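# Move large case into the empty corner of the other pallet

## Task

On the pallet at the -y end of the track, a large case stands next to two smaller ones. Carry the large case to the pallet holding three other cases and set it in that pallet's free corner. You may push or move those three cases to make space. Both small cases must stay exactly where they began. No case may overhang its pallet's edge by more than about a finger's width. A case that falls to the floor may be picked back up, but it must finish lid up. At the end the tools must have released everything and moved away, and every case must stay put without any help from the robot.

## Robot and tools

Robot: two UR20-style arms, left_arm and right_arm. Each arm sits on its own carriage on one shared track that runs along y at x = 0. left_rail carries left_arm on the +y half and right_rail carries right_arm on the -y half. Each arm's base is at x = 0, y = its carriage's position_m, z = 0.04 m, and faces +x. Each arm ends in a vacuum tool with four suction cups in two channels. Channel a is the pair at y = -104.5 mm in the tool frame and channel b is the pair at +104.5 mm. The cups sit at x = ±62 mm, and the rims together cover 227 x 312 mm. The cups point along the cup point's +z axis.

World frame (used in every result): the table top is z = 0 and +z is up. +x is the direction the arms face and +y is to their left. y = 0 is the track's middle. The table starts at x = 0.50 m and runs only from y = -0.90 to 0.90. Beyond that, the floor is 0.53 m lower. cam_pallet_north looks down on the -y end and cam_pallet_south on the +y end; in both, +y is roughly to the image's right. The other cameras are cam_high, cam_low, cam_left_wrist and cam_right_wrist, all 504x504.

execute_actions(actions): the actions run one after another. Each action can hold:
- "rows": up to 15 rows, one per control step (1/30 s). Every row is one flat list of 16 numbers in [-1, 1], covering both arms even if only one moves. The order is left_arm dx, dy, dz, rx, ry, rz, left suction_a, suction_b, then the same eight for right_arm. dx..rz are an offset, not a pose. The offset is taken from the cup point's measured pose when the action began, and it is expressed in the cup point's own axes. Every row counts from that same start, not from the row before. Scale: 1.0 = 0.6 m for translation, or 180 degrees for rotation. rx, ry, rz form a single rotation vector. The suction values work as a switch: anything above 0.01 is on and 0 is off, and the last value stays in force. Resend the current suction values to keep them, because a 0 is a real command.
- "steps": the action's length, 1 to 450 control steps, with at least one per row. The default is 15. After the rows run out, each arm keeps heading for its last target, so give long moves extra steps.
- "until": the action stops early once every condition holds, e.g. {"right_rail": {"position_status": ["!=", "moving"]}}. Numbers need a comparison operator (=, !=, <, <=, >, >=). {"all": {"status": "ended"}} waits until nothing is moving. {"any": {"status": "ended"}} waits until some motion in progress has finished.
- "left_rail" / "right_rail": {"position_m": absolute carriage position in metres (left 0.6 to 3, right -3 to -0.6), "speed_m_s": 0.01 to 1, which stays set} or {"stop": true}. A value out of range or an unknown name makes the whole call fail. Rows never move carriages. Any carriage travel still to come adds to the tool's motion, so let the carriage arrive before you aim the tool at a spot. The carriage accelerates at 2 m/s2. It counts as arrived within 0.6 mm.
An empty actions list only returns the current state and images.

Motion limits: each step, the commanded pose is clipped to within 100 mm and 16 degrees of the measured pose. Damped IK puts position ahead of orientation. Large moves may finish short, so send the rest in the next action. For gentle starts, increase the offset bit by bit across rows (0.01 per row is about 6 mm per step). The reported cup point may be off, more so at long reach.

Results: each arm's cup-point position (m), quaternion wxyz and velocities; Hand target lines; joint positions and velocities (rail, shoulder pan, shoulder lift, elbow, wrist 1, wrist 2, wrist 3); wrist force and torque in the tool axes (these read up to about 200 N and have an offset); suction_measured_a/b (0 to 1; 0.83 or more means airtight, near 0 means no seal, and it takes about 1.3 s to settle); and part_present_a/b (goes to 1 above 0.09 and back to 0 below 0.07). Rail status is one of moving, done, contact_stop, time_out, stopped, stopped_with_arm or stopped_for_other_arm, and position_answer is taken or not_taken. If a result says "pose unreachable", the clearance check altered or blocked that arm's command. In that case send rows the arm can follow, then resend the rail goal. If you get stopped_for_other_arm, move the arms further apart, wait 30 steps and resend.

zoom_image(camera, region [x0, y0, x1, y1] in pixels, at most 504x504): gives a closer look at the latest image. read_manual: returns licence text only. finished_scene(scene): ends the scene for good, so call it only once the goal holds.

Gripping: press both cups of a channel flat onto a smooth surface, clear of edges and gaps. Cardboard leaks. Each sealed cup pulls about 381 N at a reading of 0.7. The cups compress by up to 21 mm. To release, lower the case in small steps until it touches. Then, within one action, switch both channels off and back the tool straight away from the case. If a cup seals to the table, turn that channel off.

Avoid: heavy, off-centre or fast carries, which can drop the case; driving the tool hard into things, since an outside force of 400 N or a joint torque at its limit (wrist 100 N m) stops the arm for 10 s; arms, tools or held cases striking or pressing on each other; both tools pulling on one case at once; and knocking anything out of the work area. Occasionally something nudges loose objects.

Each tool is called after ">>>" in YAML: its name, and indented under it one key for each argument.

## Session

>>> execute_actions:
  actions: []

Scene clock: 0.00 s.
left_arm: end_effector_position=(+0.8501, +2.6856, +0.4385) suction_measured_a=0.00 part_present_a=0 suction_measured_b=0.00 part_present_b=0 end_effector_quat_wxyz=(-0.001, -0.000, +1.000, +0.000) end_effector_velocity=(-0.000, +0.000, +0.000) end_effector_angular_velocity=(-0.000, -0.000, +0.000) | right_arm: end_effector_position=(+0.8498, -2.0182, +0.4411) suction_measured_a=0.01 part_present_a=0 suction_measured_b=0.01 part_present_b=0 end_effector_quat_wxyz=(+0.000, +0.000, +1.000, -0.000) end_effector_velocity=(+0.000, -0.000, -0.000) end_effector_angular_velocity=(+0.000, +0.000, -0.000)
Joint positions: left_arm=[ 2.686 -0.239 -1.497  2.092 -2.165 -1.571  1.331] | right_arm=[-2.018 -0.239 -1.499  2.091 -2.163 -1.572  1.332]
Joint velocities: left_arm=[ 0.  0. -0.  0. -0.  0. -0.] | right_arm=[ 0. -0.  0. -0.  0. -0.  0.]
Wrist force (N, on the end effector, along its own x y z axes, offset not removed): no reading
Wrist torque (N m, same axes, about the end effector's origin, offset not removed): no reading
Hand target (left_arm): +0.850, +2.686, +0.439; -0.001, -0.000, +1.000, +0.000
Hand target (right_arm): +0.850, -2.018, +0.441; +0.000, +0.000, +1.000, -0.000
left_rail: position_m=2.686 position_m_goal=2.686 speed_m_s=1.00 position_status=done position_answer=taken refusals=0
right_rail: position_m=-2.018 position_m_goal=-2.018 speed_m_s=1.00 position_status=done position_answer=taken refusals=0

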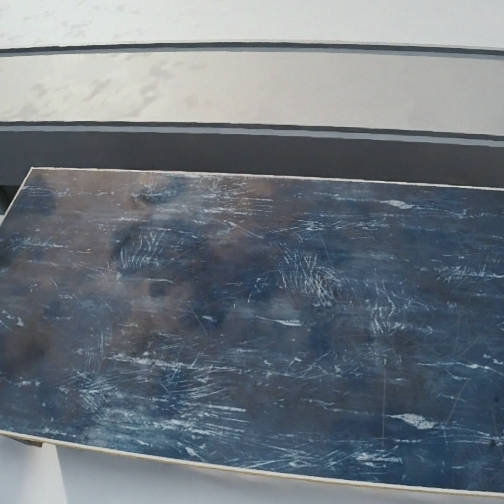

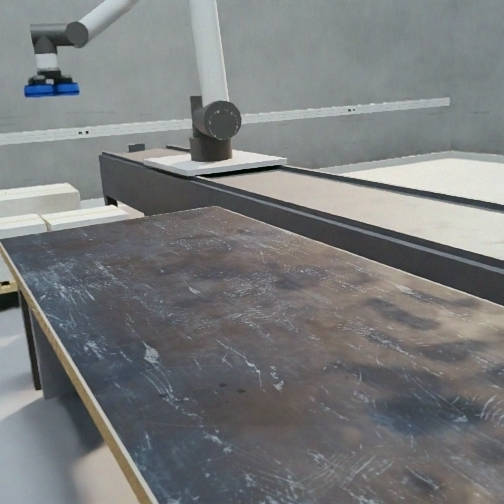

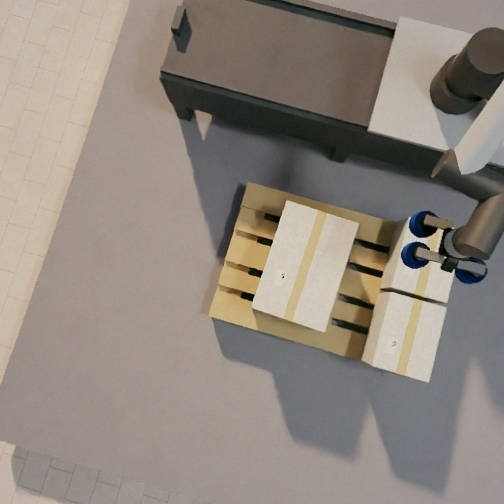

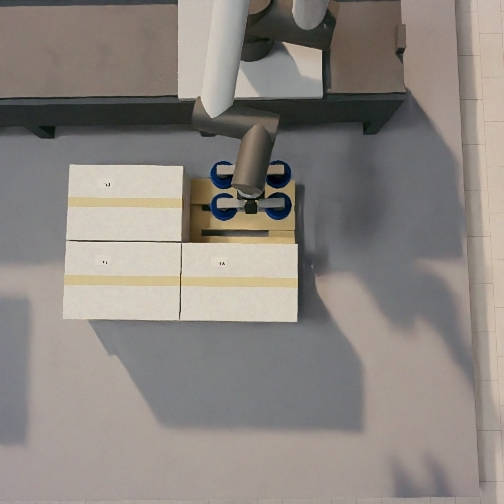

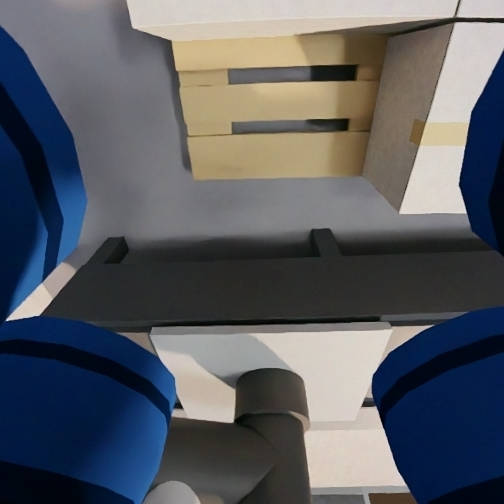

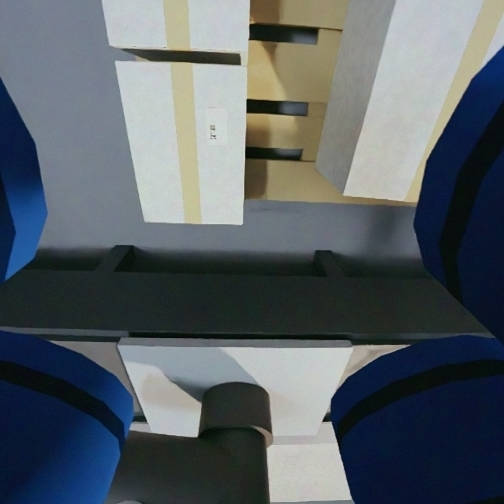

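>>> execute_actions:
  actions:
    - {"right_rail":{"position_m":-2.41},"left_rail":{"position_m":0.9},"rows":[[0,0,0,0,0,0,0,0,-0.317,0,0,0,0,0,0,0]],"steps":150,"until":{"all":{"status":"ended"}}}
    - {"rows":[[0,0,0,0,0,0.5,0,0,0,0,0.75,0,0,0,0,0]],"steps":90}

Scene clock: 44.63 s.
left_arm: end_effector_position=(+0.8501, +0.8995, +0.4385) suction_measured_a=0.00 part_present_a=0 suction_measured_b=0.00 part_present_b=0 end_effector_quat_wxyz=(-0.001, +0.707, +0.707, -0.000) end_effector_velocity=(+0.000, +0.000, -0.000) end_effector_angular_velocity=(+0.000, +0.000, +0.000) | right_arm: end_effector_position=(+1.0406, -2.4110, -0.0089) suction_measured_a=0.01 part_present_a=0 suction_measured_b=0.01 part_present_b=0 end_effector_quat_wxyz=(+0.000, +0.000, +1.000, -0.000) end_effector_velocity=(+0.000, +0.000, +0.000) end_effector_angular_velocity=(-0.000, -0.000, +0.000)
Joint positions: left_arm=[ 0.9   -0.239 -1.497  2.092 -2.165 -1.571  2.902] | right_arm=[-2.41  -0.195 -0.877  2.008 -2.702 -1.572  1.376]
Joint velocities: left_arm=[ 0.  0.  0. -0.  0. -0.  0.] | right_arm=[ 0.  0. -0.  0. -0. -0. -0.]
Wrist force (N, on the end effector, along its own x y z axes, offset not removed): left_arm=[-2.3 -2.6 10.2] | right_arm=[-1.3 -0.5 1.0]
Wrist torque (N m, same axes, about the end effector's origin, offset not removed): left_arm=[-0.85 0.25 -0.05] | right_arm=[0.06 -0.06 -0.25]
Hand target (left_arm): +0.850, +0.899, +0.439; -0.001, +0.707, +0.707, -0.000
Hand target (right_arm): +1.041, -2.411, -0.009; +0.000, +0.000, +1.000, -0.000
Off the commanded pose (left_arm): 0.000 m, 0 deg.
Off the commanded pose (right_arm): 0.001 m, 0 deg.
left_rail: position_m=0.900 position_m_goal=0.900 speed_m_s=1.00 position_status=done position_answer=taken refusals=0
right_rail: position_m=-2.410 position_m_goal=-2.410 speed_m_s=1.00 position_status=done position_answer=taken refusals=0
camera_calibration (this result's frames):
cam_left_wrist: T_world_to_cam=[[-0.997995, 0.0591321, -0.0225701, 0.818301], [0.0357166, 0.820543, 0.570467, -0.998921], [0.0522526, 0.568518, -0.82101, -0.0899471], [0, 0, 0, 1]] pos_world=[0.857039, 0.822406, 0.514473]
cam_right_wrist: T_world_to_cam=[[0.0458682, -0.998566, 0.0275944, -2.45974], [-0.850814, -0.0245765, 0.524892, 0.851502], [-0.523461, -0.0475536, -0.850722, 0.519245], [0, 0, 0, 1]] pos_world=[1.1091, -2.4106, 0.0626617]

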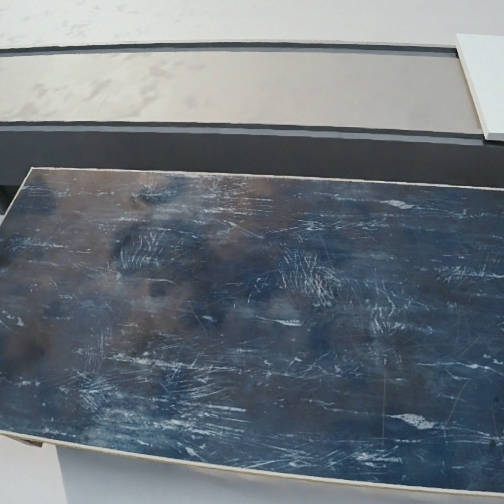

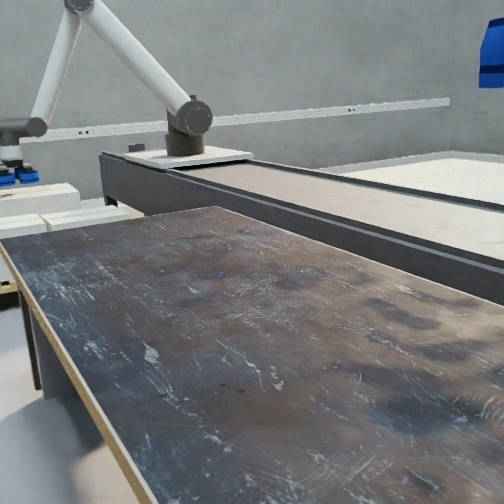

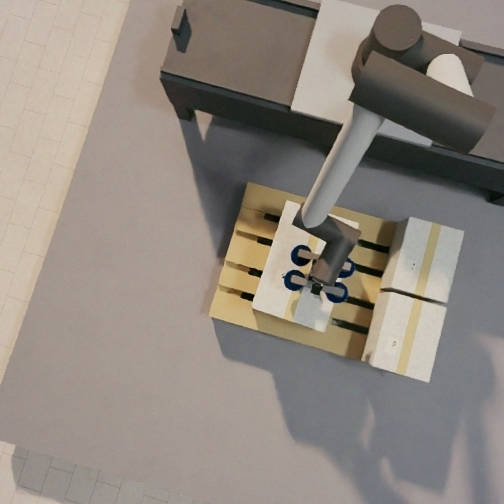

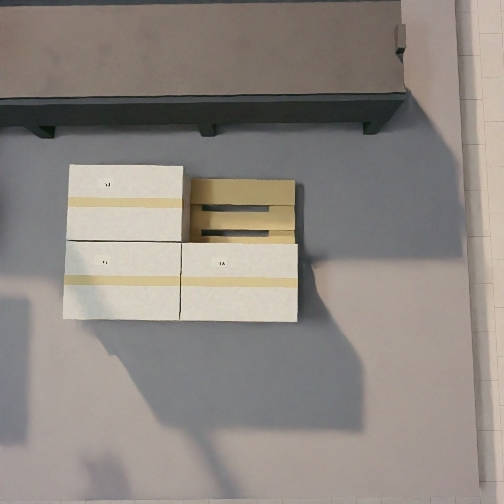

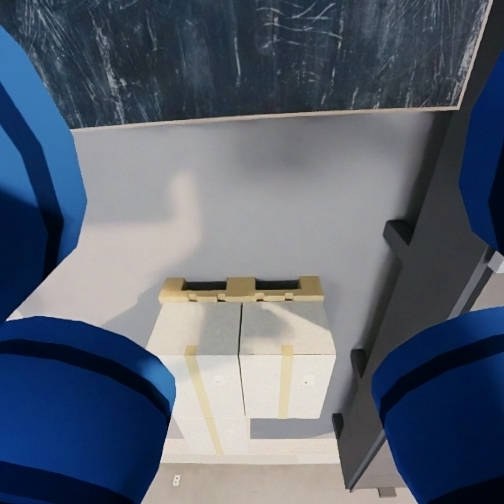

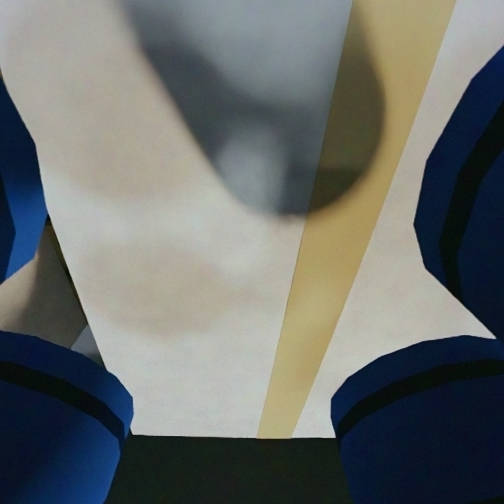

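>>> execute_actions:
  actions:
    - {"rows":[[0,0,0,0,0,0,0,0,0,-0.03,0.2,0,0,0,0,0]],"steps":30}
    - {"rows":[[0,0,0,0,0,0,0,0,0,0,0.03,0,0,0,1,1],[0,0,0,0,0,0,0,0,0,0,0.06,0,0,0,1,1],[0,0,0,0,0,0,0,0,0,0,0.09,0,0,0,1,1]],"steps":45}

Scene clock: 62.17 s.
left_arm: end_effector_position=(+0.8501, +0.8995, +0.4385) suction_measured_a=0.00 part_present_a=0 suction_measured_b=0.00 part_present_b=0 end_effector_quat_wxyz=(-0.001, +0.707, +0.707, -0.000) end_effector_velocity=(-0.000, +0.000, +0.000) end_effector_angular_velocity=(-0.000, -0.000, +0.000) | right_arm: end_effector_position=(+1.0392, -2.4239, -0.0988) suction_measured_a=0.01 part_present_a=0 suction_measured_b=0.01 part_present_b=0 end_effector_quat_wxyz=(+0.005, -0.001, +1.000, -0.000) end_effector_velocity=(-0.000, +0.000, -0.000) end_effector_angular_velocity=(+0.000, +0.000, +0.000)
Joint positions: left_arm=[ 0.9   -0.239 -1.497  2.092 -2.165 -1.571  2.902] | right_arm=[-2.41  -0.209 -0.77   2.007 -2.818 -1.569  1.361]
Joint velocities: left_arm=[ 0.  0. -0.  0.  0.  0. -0.] | right_arm=[ 0.  0.  0. -0.  0. -0. -0.]
Wrist force (N, on the end effector, along its own x y z axes, offset not removed): left_arm=[-2.7 1.5 2.3] | right_arm=[113.5 33.4 -189.2]
Wrist torque (N m, same axes, about the end effector's origin, offset not removed): left_arm=[-0.21 0.19 0.09] | right_arm=[1.43 -3.20 1.25]
Hand target (left_arm): +0.850, +0.899, +0.439; -0.001, +0.707, +0.707, -0.000
Hand target (right_arm): +1.039, -2.424, -0.100; +0.005, -0.001, +1.000, -0.000
Off the commanded pose (left_arm): 0.000 m, 0 deg.
Off the commanded pose (right_arm): 0.057 m, 0 deg.
FORCE FAULT: contact force on the right arm reached its limit, and that arm stopped for 10 seconds. The contact can be on any part of that arm, not only on its tool. That arm's remaining commands of this call were not run. That arm holds still and accepts commands again. Move the arm away from the contact; if what it grips holds it there, let go first. Pushing or pulling that hard again can fault the arm again.
left_rail: position_m=0.900 position_m_goal=0.900 speed_m_s=1.00 position_status=done position_answer=taken refusals=0
right_rail: position_m=-2.410 position_m_goal=-2.410 speed_m_s=1.00 position_status=done position_answer=taken refusals=0
camera_calibration (this result's frames):
cam_left_wrist: T_world_to_cam=[[-0.997995, 0.0591319, -0.0225701, 0.818302], [0.0357164, 0.820543, 0.570467, -0.998921], [0.0522526, 0.568517, -0.82101, -0.0899469], [0, 0, 0, 1]] pos_world=[0.857039, 0.822406, 0.514473]
cam_right_wrist: T_world_to_cam=[[0.0473072, -0.998501, 0.0275144, -2.47147], [-0.85598, -0.0263268, 0.516338, 0.897526], [-0.51484, -0.0479782, -0.855943, 0.430926], [0, 0, 0, 1]] pos_world=[1.10704, -2.42346, -0.0265777]

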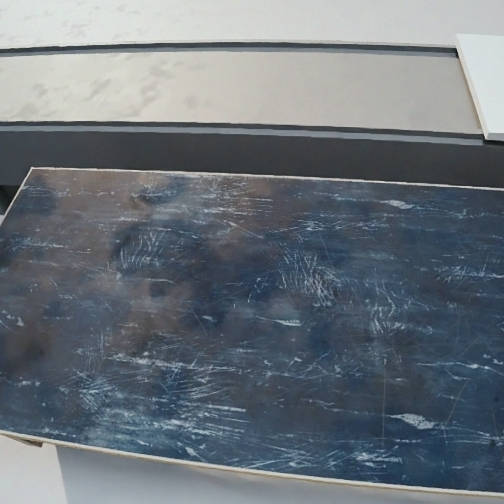

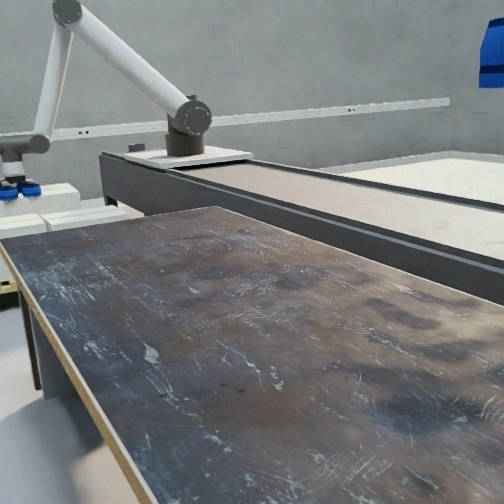

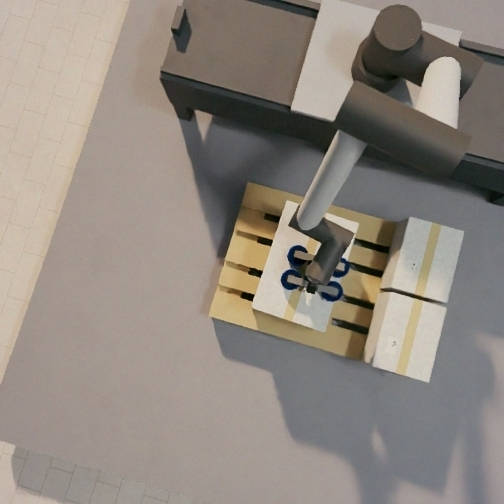

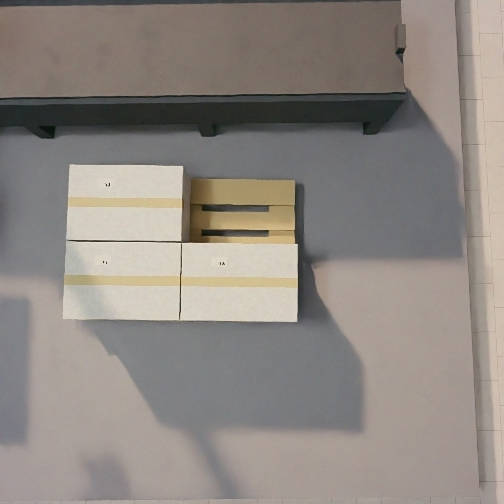

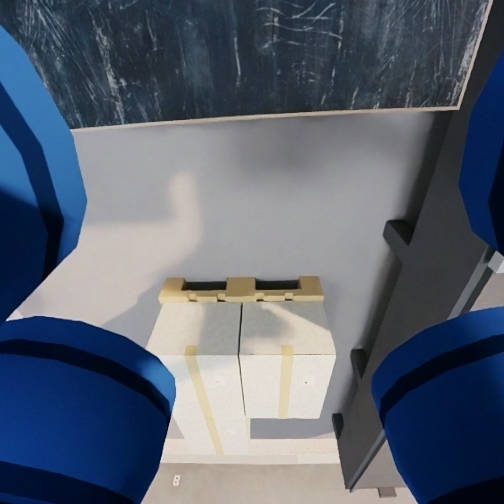

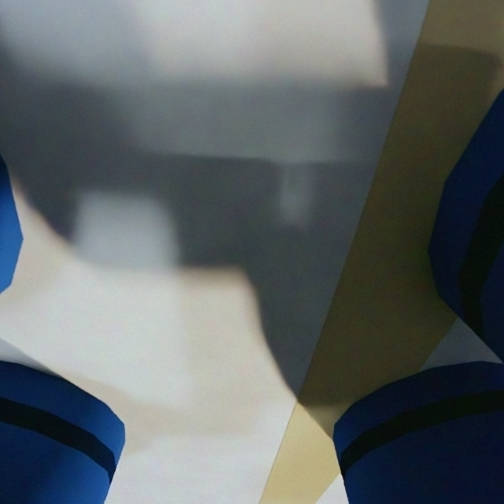

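>>> execute_actions:
  actions:
    - {"rows":[[0,0,0,0,0,0,0,0,0,0,-0.015,0,0,0,1,1]],"steps":45}

Scene clock: 69.73 s.
left_arm: end_effector_position=(+0.8501, +0.8995, +0.4385) suction_measured_a=0.00 part_present_a=0 suction_measured_b=0.00 part_present_b=0 end_effector_quat_wxyz=(-0.001, +0.707, +0.707, -0.000) end_effector_velocity=(+0.000, -0.000, +0.000) end_effector_angular_velocity=(+0.000, -0.000, -0.000) | right_arm: end_effector_position=(+1.0391, -2.4240, -0.0898) suction_measured_a=0.93 part_present_a=1 suction_measured_b=0.01 part_present_b=0 end_effector_quat_wxyz=(+0.005, -0.001, +1.000, -0.000) end_effector_velocity=(+0.000, +0.000, +0.000) end_effector_angular_velocity=(-0.000, -0.000, +0.000)
Joint positions: left_arm=[ 0.9   -0.239 -1.497  2.092 -2.165 -1.571  2.902] | right_arm=[-2.41  -0.209 -0.781  2.009 -2.808 -1.569  1.361]
Joint velocities: left_arm=[ 0. -0.  0. -0.  0.  0. -0.] | right_arm=[ 0.  0. -0.  0. -0. -0. -0.]
Wrist force (N, on the end effector, along its own x y z axes, offset not removed): left_arm=[-3.9 -1.9 0.7] | right_arm=[1.1 3.4 36.5]
Wrist torque (N m, same axes, about the end effector's origin, offset not removed): left_arm=[-0.94 0.48 -0.01] | right_arm=[-15.94 9.40 0.72]
Hand target (left_arm): +0.850, +0.899, +0.439; -0.001, +0.707, +0.707, -0.000
Hand target (right_arm): +1.039, -2.424, -0.090; +0.005, -0.001, +1.000, -0.000
Off the commanded pose (left_arm): 0.000 m, 0 deg.
Off the commanded pose (right_arm): 0.000 m, 0 deg.
left_rail: position_m=0.900 position_m_goal=0.900 speed_m_s=1.00 position_status=done position_answer=taken refusals=0
right_rail: position_m=-2.410 position_m_goal=-2.410 speed_m_s=1.00 position_status=done position_answer=taken refusals=0
camera_calibration (this result's frames):
cam_left_wrist: T_world_to_cam=[[-0.997995, 0.059132, -0.0225702, 0.818302], [0.0357165, 0.820543, 0.570467, -0.998921], [0.0522527, 0.568518, -0.82101, -0.0899472], [0, 0, 0, 1]] pos_world=[0.857039, 0.822406, 0.514473]
cam_right_wrist: T_world_to_cam=[[0.047287, -0.998503, 0.0275052, -2.47173], [-0.855965, -0.0263128, 0.516363, 0.8928], [-0.514866, -0.0479608, -0.855928, 0.43863], [0, 0, 0, 1]] pos_world=[1.10692, -2.4235, -0.0175874]

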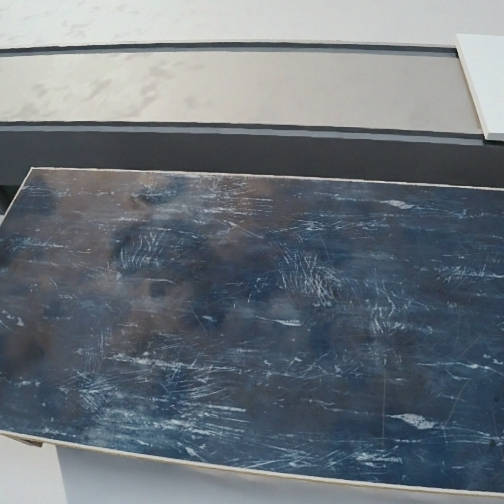

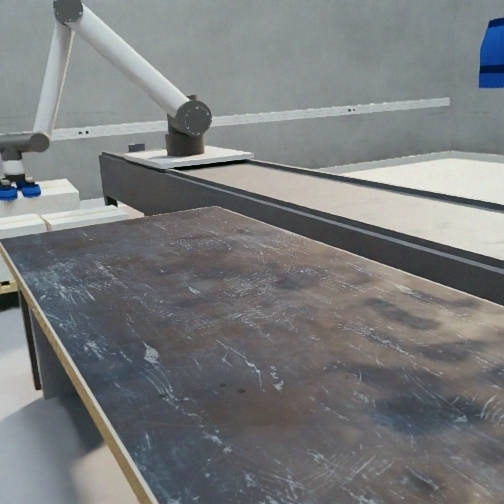

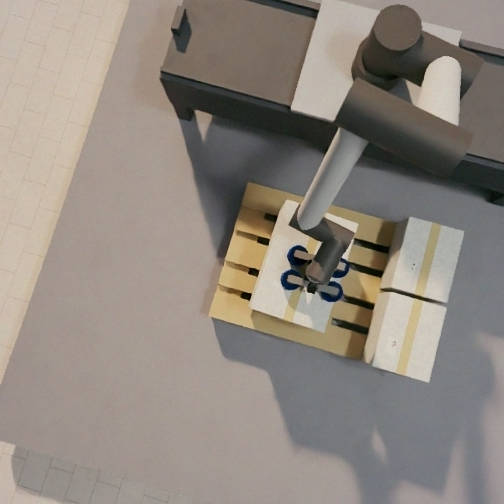

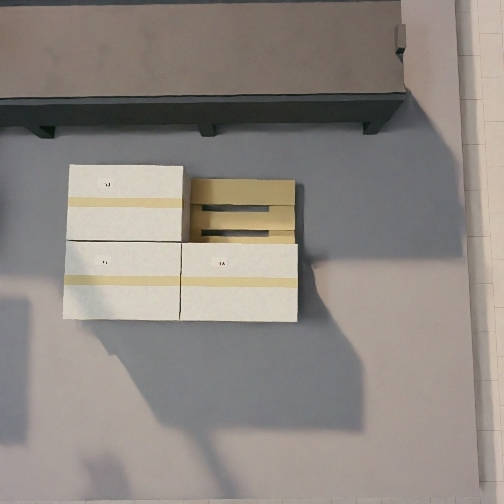

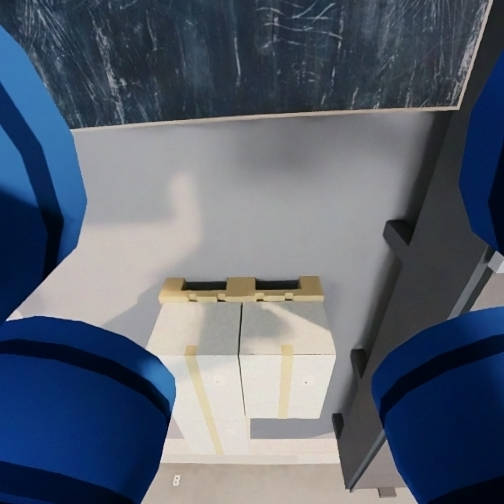

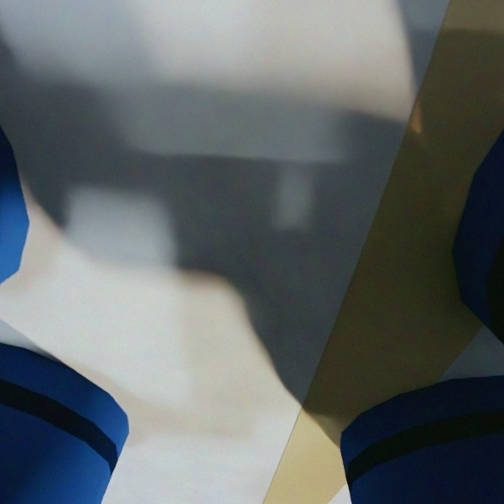

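>>> execute_actions:
  actions:
    - {"rows":[[0,0,0,0,0,0,0,0,0,0,0.012,0,0,0,1,1]],"steps":60}

Scene clock: 76.83 s.
left_arm: end_effector_position=(+0.8501, +0.8995, +0.4385) suction_measured_a=0.00 part_present_a=0 suction_measured_b=0.00 part_present_b=0 end_effector_quat_wxyz=(-0.001, +0.707, +0.707, -0.000) end_effector_velocity=(-0.000, +0.000, +0.000) end_effector_angular_velocity=(-0.000, -0.000, +0.000) | right_arm: end_effector_position=(+1.0392, -2.4240, -0.0970) suction_measured_a=0.93 part_present_a=1 suction_measured_b=0.01 part_present_b=0 end_effector_quat_wxyz=(+0.005, -0.001, +1.000, -0.000) end_effector_velocity=(-0.000, -0.000, -0.000) end_effector_angular_velocity=(-0.000, +0.000, -0.000)
Joint positions: left_arm=[ 0.9   -0.239 -1.497  2.092 -2.165 -1.571  2.902] | right_arm=[-2.41  -0.209 -0.772  2.008 -2.816 -1.569  1.361]
Joint velocities: left_arm=[ 0.  0. -0.  0. -0.  0. -0.] | right_arm=[ 0.  0.  0.  0. -0. -0. -0.]
Wrist force (N, on the end effector, along its own x y z axes, offset not removed): left_arm=[-4.3 0.6 1.1] | right_arm=[-5.3 -32.9 -61.5]
Wrist torque (N m, same axes, about the end effector's origin, offset not removed): left_arm=[-0.31 0.39 -0.05] | right_arm=[-17.04 17.03 -3.32]
Hand target (left_arm): +0.850, +0.899, +0.439; -0.001, +0.707, +0.707, -0.000
Hand target (right_arm): +1.039, -2.424, -0.097; +0.005, -0.001, +1.000, -0.000
Off the commanded pose (left_arm): 0.000 m, 0 deg.
Off the commanded pose (right_arm): 0.000 m, 0 deg.
left_rail: position_m=0.900 position_m_goal=0.900 speed_m_s=1.00 position_status=done position_answer=taken refusals=0
right_rail: position_m=-2.410 position_m_goal=-2.410 speed_m_s=1.00 position_status=done position_answer=taken refusals=0
camera_calibration (this result's frames):
cam_left_wrist: T_world_to_cam=[[-0.997995, 0.0591321, -0.0225699, 0.818301], [0.0357167, 0.820543, 0.570467, -0.998921], [0.0522525, 0.568517, -0.82101, -0.0899469], [0, 0, 0, 1]] pos_world=[0.857039, 0.822406, 0.514473]
cam_right_wrist: T_world_to_cam=[[0.0472723, -0.998503, 0.0275043, -2.47154], [-0.855968, -0.0263008, 0.51636, 0.896619], [-0.514864, -0.0479523, -0.85593, 0.432525], [0, 0, 0, 1]] pos_world=[1.107, -2.42352, -0.024789]

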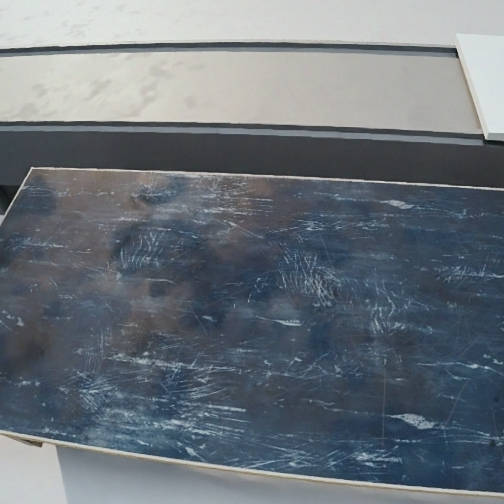

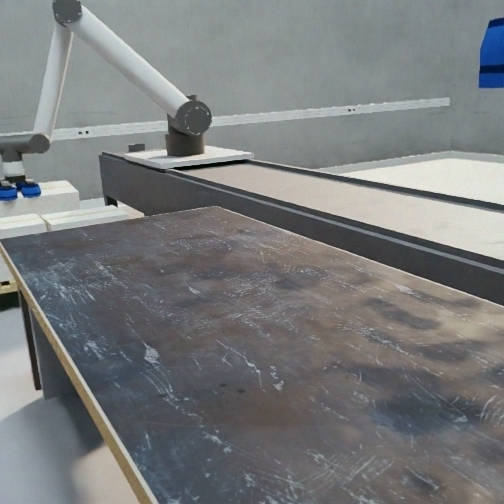

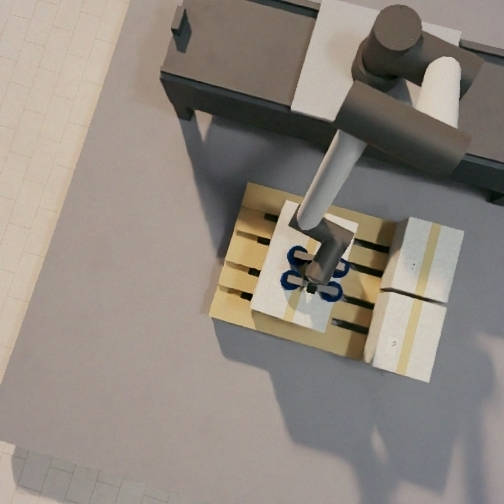

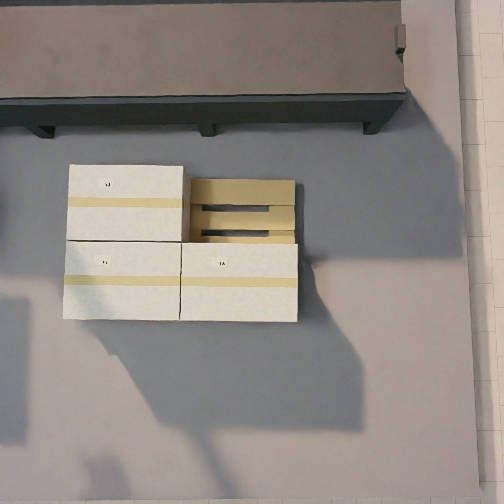

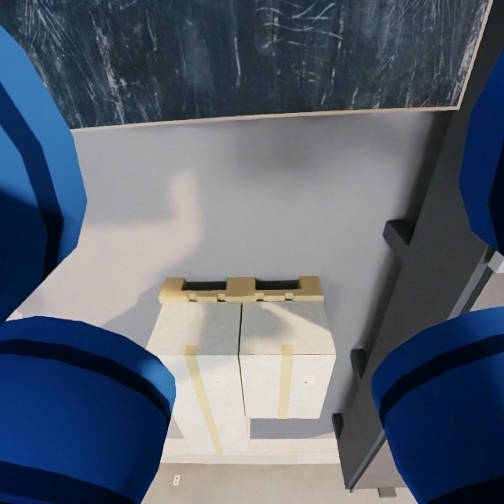

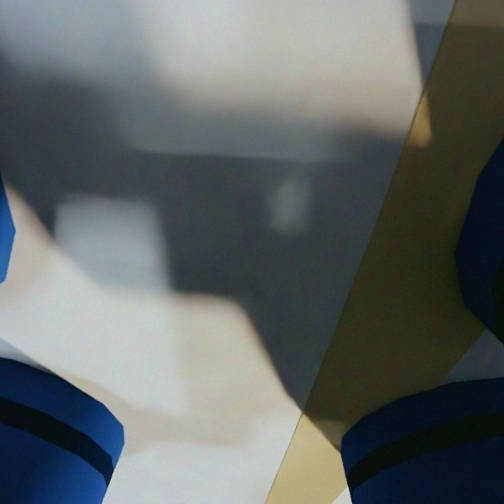

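>>> execute_actions:
  actions:
    - {"rows":[[0,0,0,0,0,0,0,0,0,0,-0.08,0,0,0,0,0]],"steps":25}
    - {"rows":[[0,0,0,0,0,0,0,0,0,-0.08,0,0,0,0,0,0]],"steps":25}
    - {"rows":[[0,0,0,0,0,0,0,0,0,0,0.04,0,0,0,0,0],[0,0,0,0,0,0,0,0,0,0,0.065,0,0,0,1,1]],"steps":60}

Scene clock: 87.83 s.
left_arm: end_effector_position=(+0.8501, +0.8995, +0.4385) suction_measured_a=0.00 part_present_a=0 suction_measured_b=0.00 part_present_b=0 end_effector_quat_wxyz=(-0.001, +0.707, +0.707, -0.000) end_effector_velocity=(-0.000, +0.000, +0.000) end_effector_angular_velocity=(-0.000, -0.000, -0.000) | right_arm: end_effector_position=(+1.0391, -2.4718, -0.0882) suction_measured_a=0.93 part_present_a=1 suction_measured_b=0.93 part_present_b=1 end_effector_quat_wxyz=(+0.005, -0.001, +1.000, -0.000) end_effector_velocity=(-0.000, +0.000, -0.000) end_effector_angular_velocity=(+0.000, +0.000, +0.000)
Joint positions: left_arm=[ 0.9   -0.239 -1.497  2.092 -2.165 -1.571  2.902] | right_arm=[-2.41  -0.254 -0.782  2.006 -2.804 -1.569  1.315]
Joint velocities: left_arm=[ 0. -0. -0.  0. -0. -0. -0.] | right_arm=[ 0. -0.  0. -0.  0.  0. -0.]
Wrist force (N, on the end effector, along its own x y z axes, offset not removed): left_arm=[0.8 -5.1 6.4] | right_arm=[-2.2 -2.2 52.2]
Wrist torque (N m, same axes, about the end effector's origin, offset not removed): left_arm=[-1.38 -0.02 -0.10] | right_arm=[-4.81 4.97 -0.26]
Hand target (left_arm): +0.850, +0.899, +0.439; -0.001, +0.707, +0.707, -0.000
Hand target (right_arm): +1.039, -2.472, -0.088; +0.005, -0.001, +1.000, -0.000
Off the commanded pose (left_arm): 0.000 m, 0 deg.
Off the commanded pose (right_arm): 0.000 m, 0 deg.
left_rail: position_m=0.900 position_m_goal=0.900 speed_m_s=1.00 position_status=done position_answer=taken refusals=0
right_rail: position_m=-2.410 position_m_goal=-2.410 speed_m_s=1.00 position_status=done position_answer=taken refusals=0
camera_calibration (this result's frames):
cam_left_wrist: T_world_to_cam=[[-0.997995, 0.059132, -0.0225704, 0.818302], [0.0357163, 0.820543, 0.570467, -0.998921], [0.0522529, 0.568517, -0.82101, -0.0899469], [0, 0, 0, 1]] pos_world=[0.857039, 0.822406, 0.514474]
cam_right_wrist: T_world_to_cam=[[0.0473203, -0.9985, 0.0275329, -2.51954], [-0.855928, -0.0263235, 0.516425, 0.890621], [-0.514926, -0.0480035, -0.85589, 0.437718], [0, 0, 0, 1]] pos_world=[1.10692, -2.47131, -0.0159307]

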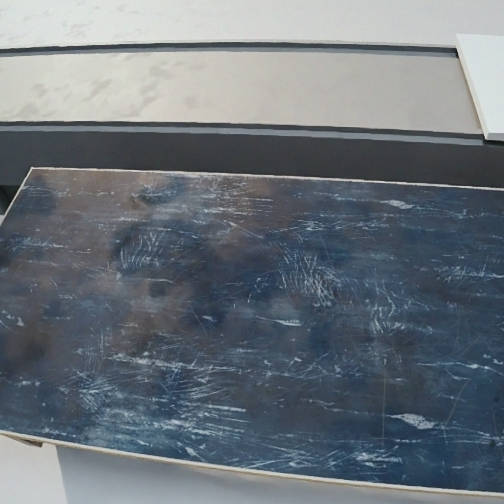

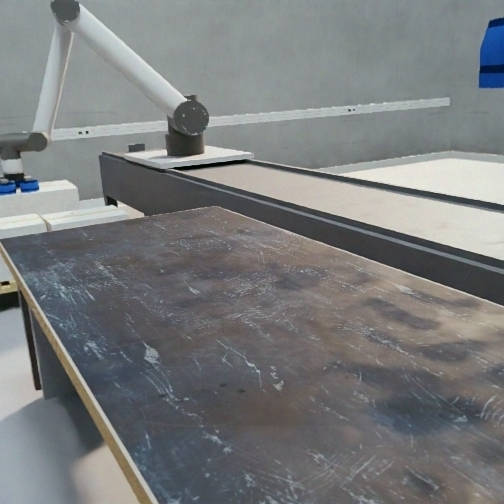

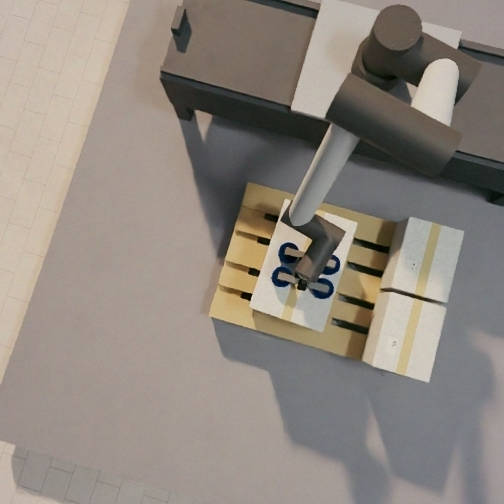

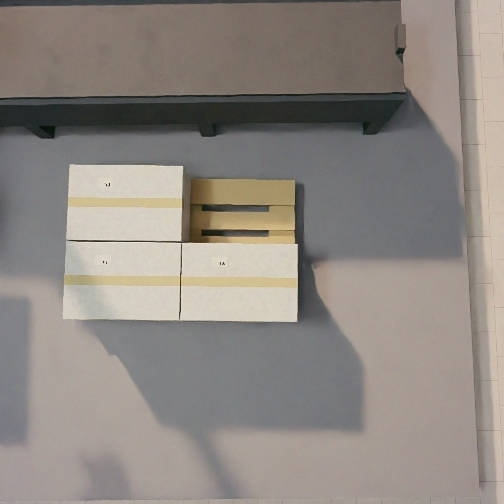

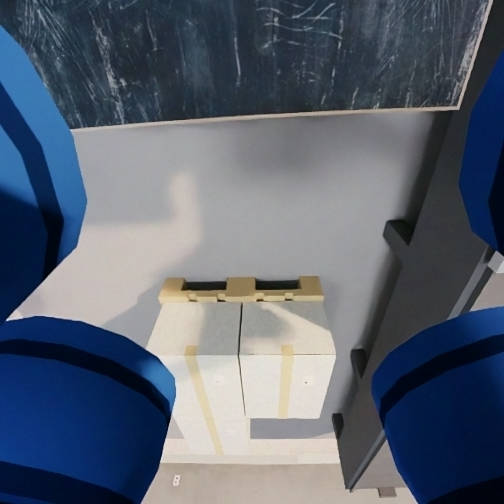

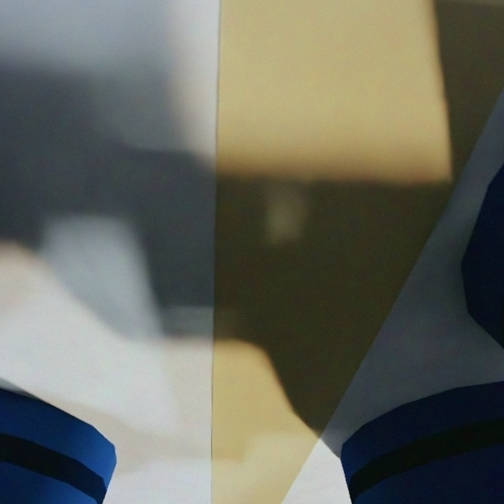

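>>> execute_actions:
  actions:
    - {"left_rail":{"position_m":1.6},"rows":[[0,0,0,0,0,0,0,0,0,0,-0.02,0,0,0,1,1],[0,0,0,0,0,0,0,0,0,0,-0.05,0,0,0,1,1],[0,0,0,0,0,0,0,0,0,0,-0.1,0,0,0,1,1],[0,0,0,0,0,0,0,0,0,0,-0.17,0,0,0,1,1],[0,0,0,0,0,0,0,0,0,0,-0.25,0,0,0,1,1],[0,0,0,0,0,0,0,0,0,0,-0.35,0,0,0,1,1],[0,0,0,0,0,0,0,0,0,0,-0.45,0,0,0,1,1],[0,0,0,0,0,0,0,0,0,0,-0.55,0,0,0,1,1],[0,0,0,0,0,0,0,0,0,0,-0.7,0,0,0,1,1],[0,0,0,0,0,0,0,0,0,0,-0.88,0,0,0,1,1]],"steps":80}
    - {"right_rail":{"position_m":-0.6,"speed_m_s":0.6},"rows":[[0,0,0,0,0,0,0,0,0,0,0,0,0,0.1,1,1],[0,0,0,0,0,0,0,0,0,0,0,0,0,0.2,1,1],[0,0,0,0,0,0,0,0,0,0,0,0,0,0.35,1,1],[0,0,0,0,0,0,0,0,0,0,0,0,0,0.5,1,1]],"steps":200,"until":{"all":{"status":"ended"}}}

Scene clock: 113.17 s.
left_arm: end_effector_position=(+0.8501, +1.5995, +0.4386) suction_measured_a=0.00 part_present_a=0 suction_measured_b=0.00 part_present_b=0 end_effector_quat_wxyz=(-0.001, +0.707, +0.707, -0.000) end_effector_velocity=(+0.000, -0.000, -0.000) end_effector_angular_velocity=(-0.000, +0.000, -0.000) | right_arm: end_effector_position=(+1.0331, -0.6614, +0.4400) suction_measured_a=0.93 part_present_a=1 suction_measured_b=0.93 part_present_b=1 end_effector_quat_wxyz=(+0.004, +0.707, +0.708, +0.003) end_effector_velocity=(-0.001, -0.004, -0.000) end_effector_angular_velocity=(-0.008, +0.002, -0.001)
Joint positions: left_arm=[ 1.6   -0.239 -1.497  2.092 -2.165 -1.571  2.902] | right_arm=[-0.6   -0.256 -1.299  1.848 -2.129 -1.568  2.884]
Joint velocities: left_arm=[ 0. -0.  0.  0. -0. -0. -0.] | right_arm=[ 0.    -0.001  0.    -0.    -0.    -0.008 -0.   ]
Wrist force (N, on the end effector, along its own x y z axes, offset not removed): left_arm=[-4.8 0.6 5.5] | right_arm=[21.1 -2.2 54.4]
Wrist torque (N m, same axes, about the end effector's origin, offset not removed): left_arm=[-0.52 0.55 0.03] | right_arm=[-4.37 7.35 0.29]
Hand target (left_arm): +0.850, +1.599, +0.439; -0.001, +0.707, +0.707, -0.000
Hand target (right_arm): +1.033, -0.662, +0.440; +0.004, +0.707, +0.708, +0.003
Off the commanded pose (left_arm): 0.000 m, 0 deg.
Off the commanded pose (right_arm): 0.000 m, 0 deg.
left_rail: position_m=1.600 position_m_goal=1.600 speed_m_s=1.00 position_status=done position_answer=taken refusals=0
right_rail: position_m=-0.600 position_m_goal=-0.600 speed_m_s=0.60 position_status=done position_answer=taken refusals=0
camera_calibration (this result's frames):
cam_left_wrist: T_world_to_cam=[[-0.997995, 0.0591319, -0.0225745, 0.776923], [0.0357139, 0.820544, 0.570467, -1.57331], [0.0522561, 0.568516, -0.821011, -0.48791], [0, 0, 0, 1]] pos_world=[0.857051, 1.52242, 0.51448]
cam_right_wrist: T_world_to_cam=[[-0.998711, -0.0478079, 0.0170489, 0.98795], [-0.0317727, 0.850792, 0.524541, 0.385521], [-0.0395822, 0.523323, -0.851215, 0.858338], [0, 0, 0, 1]] pos_world=[1.0329, -0.729954, 0.511565]

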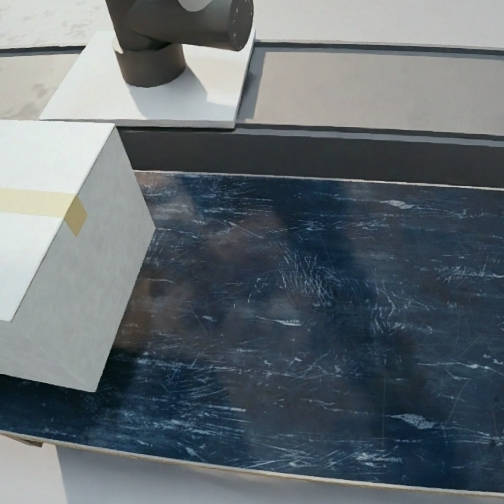

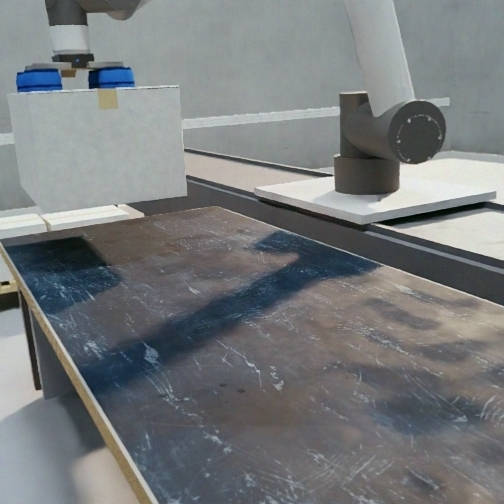

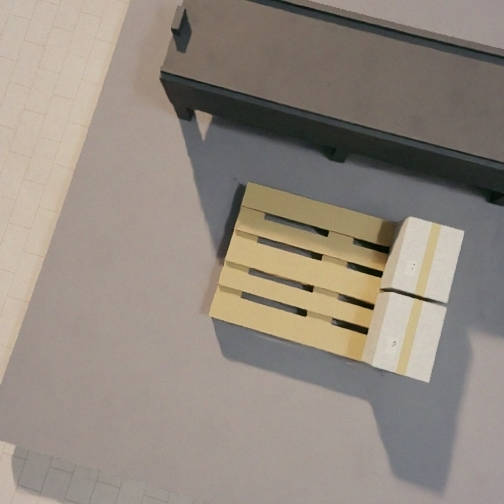

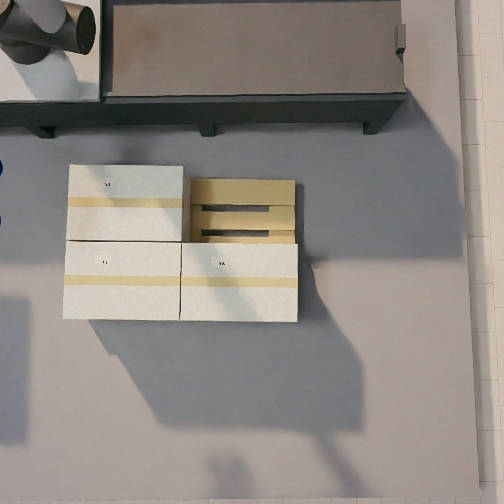

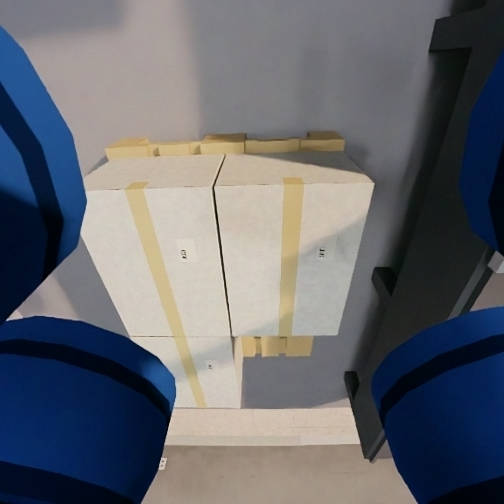

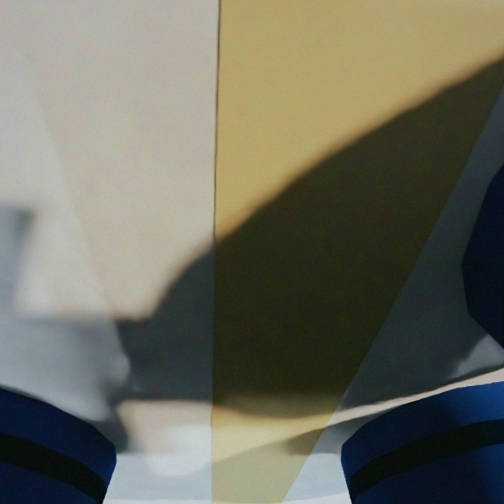

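>>> execute_actions:
  actions:
    - {"rows":[[0,0,0,0,0,0,0,0,0.05,0,0,0,0,0,1,1],[0,0,0,0,0,0,0,0,0.12,0,0,0,0,0,1,1],[0,0,0,0,0,0,0,0,0.22,0,0,0,0,0,1,1],[0,0,0,0,0,0,0,0,0.35,0,0.03,0,0,0,1,1],[0,0,0,0,0,0,0,0,0.5,0,0.06,0,0,0,1,1],[0,0,0,0,0,0,0,0,0.65,0,0.1,0,0,0,1,1],[0,0,0,0,0,0,0,0,0.75,0,0.17,0,0,0,1,1]],"steps":60}

Scene clock: 124.03 s.
left_arm: end_effector_position=(+0.8501, +1.5995, +0.4386) suction_measured_a=0.00 part_present_a=0 suction_measured_b=0.00 part_present_b=0 end_effector_quat_wxyz=(-0.001, +0.707, +0.707, -0.000) end_effector_velocity=(-0.000, +0.000, +0.000) end_effector_angular_velocity=(-0.000, -0.000, +0.000) | right_arm: end_effector_position=(+1.0338, -0.2117, +0.3384) suction_measured_a=0.93 part_present_a=1 suction_measured_b=0.93 part_present_b=1 end_effector_quat_wxyz=(+0.004, +0.707, +0.708, +0.004) end_effector_velocity=(-0.000, +0.000, -0.000) end_effector_angular_velocity=(-0.000, +0.000, +0.000)
Joint positions: left_arm=[ 1.6   -0.239 -1.497  2.092 -2.165 -1.571  2.902] | right_arm=[-0.6    0.177 -1.16   1.811 -2.232 -1.573  3.317]
Joint velocities: left_arm=[ 0.  0. -0.  0. -0. -0. -0.] | right_arm=[ 0.  0.  0. -0.  0. -0.  0.]
Wrist force (N, on the end effector, along its own x y z axes, offset not removed): left_arm=[0.9 -2.4 1.4] | right_arm=[-3.6 -1.6 51.3]
Wrist torque (N m, same axes, about the end effector's origin, offset not removed): left_arm=[-0.79 -0.08 0.10] | right_arm=[-4.60 4.99 -0.23]
Hand target (left_arm): +0.850, +1.599, +0.439; -0.001, +0.707, +0.707, -0.000
Hand target (right_arm): +1.034, -0.212, +0.338; +0.004, +0.707, +0.708, +0.004
Off the commanded pose (left_arm): 0.000 m, 0 deg.
Off the commanded pose (right_arm): 0.000 m, 0 deg.
left_rail: position_m=1.600 position_m_goal=1.600 speed_m_s=1.00 position_status=done position_answer=taken refusals=0
right_rail: position_m=-0.600 position_m_goal=-0.600 speed_m_s=0.60 position_status=done position_answer=taken refusals=0
camera_calibration (this result's frames):
cam_left_wrist: T_world_to_cam=[[-0.997995, 0.059132, -0.0225745, 0.776923], [0.035714, 0.820544, 0.570467, -1.57331], [0.0522562, 0.568516, -0.821011, -0.48791], [0, 0, 0, 1]] pos_world=[0.857051, 1.52242, 0.51448]
cam_right_wrist: T_world_to_cam=[[-0.998718, -0.0477975, 0.0166729, 1.01196], [-0.0319599, 0.850773, 0.524561, 0.0564189], [-0.0392575, 0.523355, -0.85121, 0.536156], [0, 0, 0, 1]] pos_world=[1.03352, -0.280231, 0.409914]

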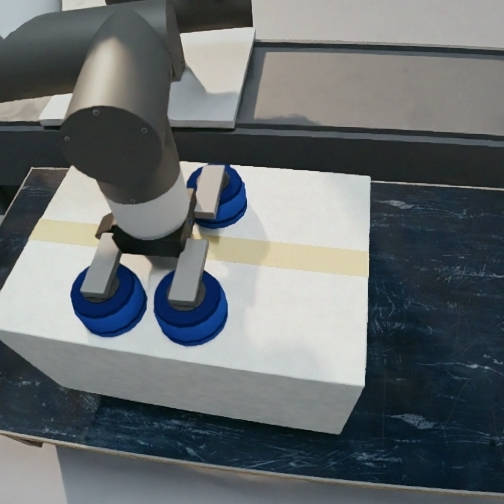

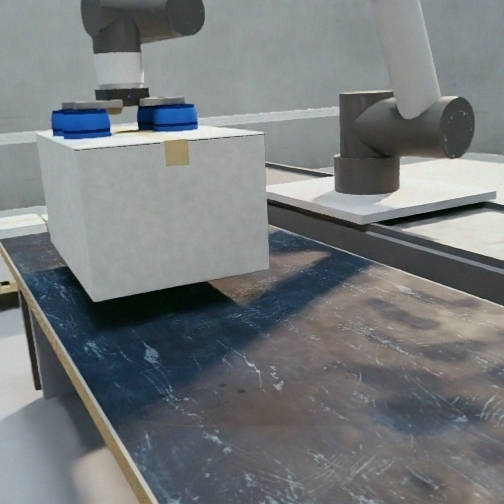

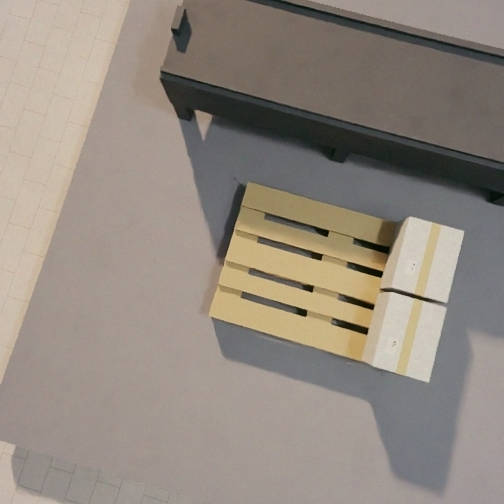

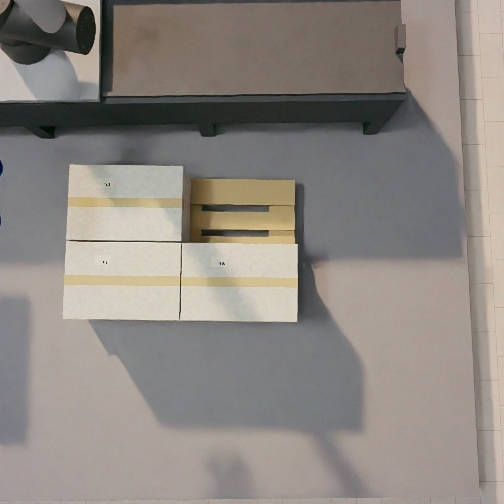

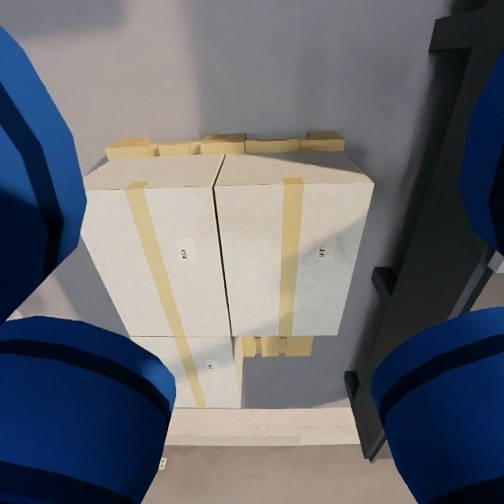

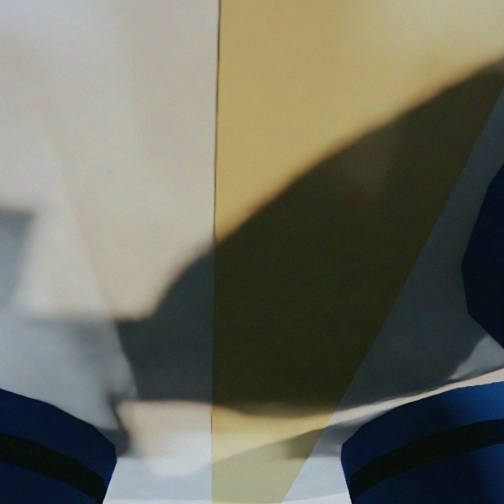

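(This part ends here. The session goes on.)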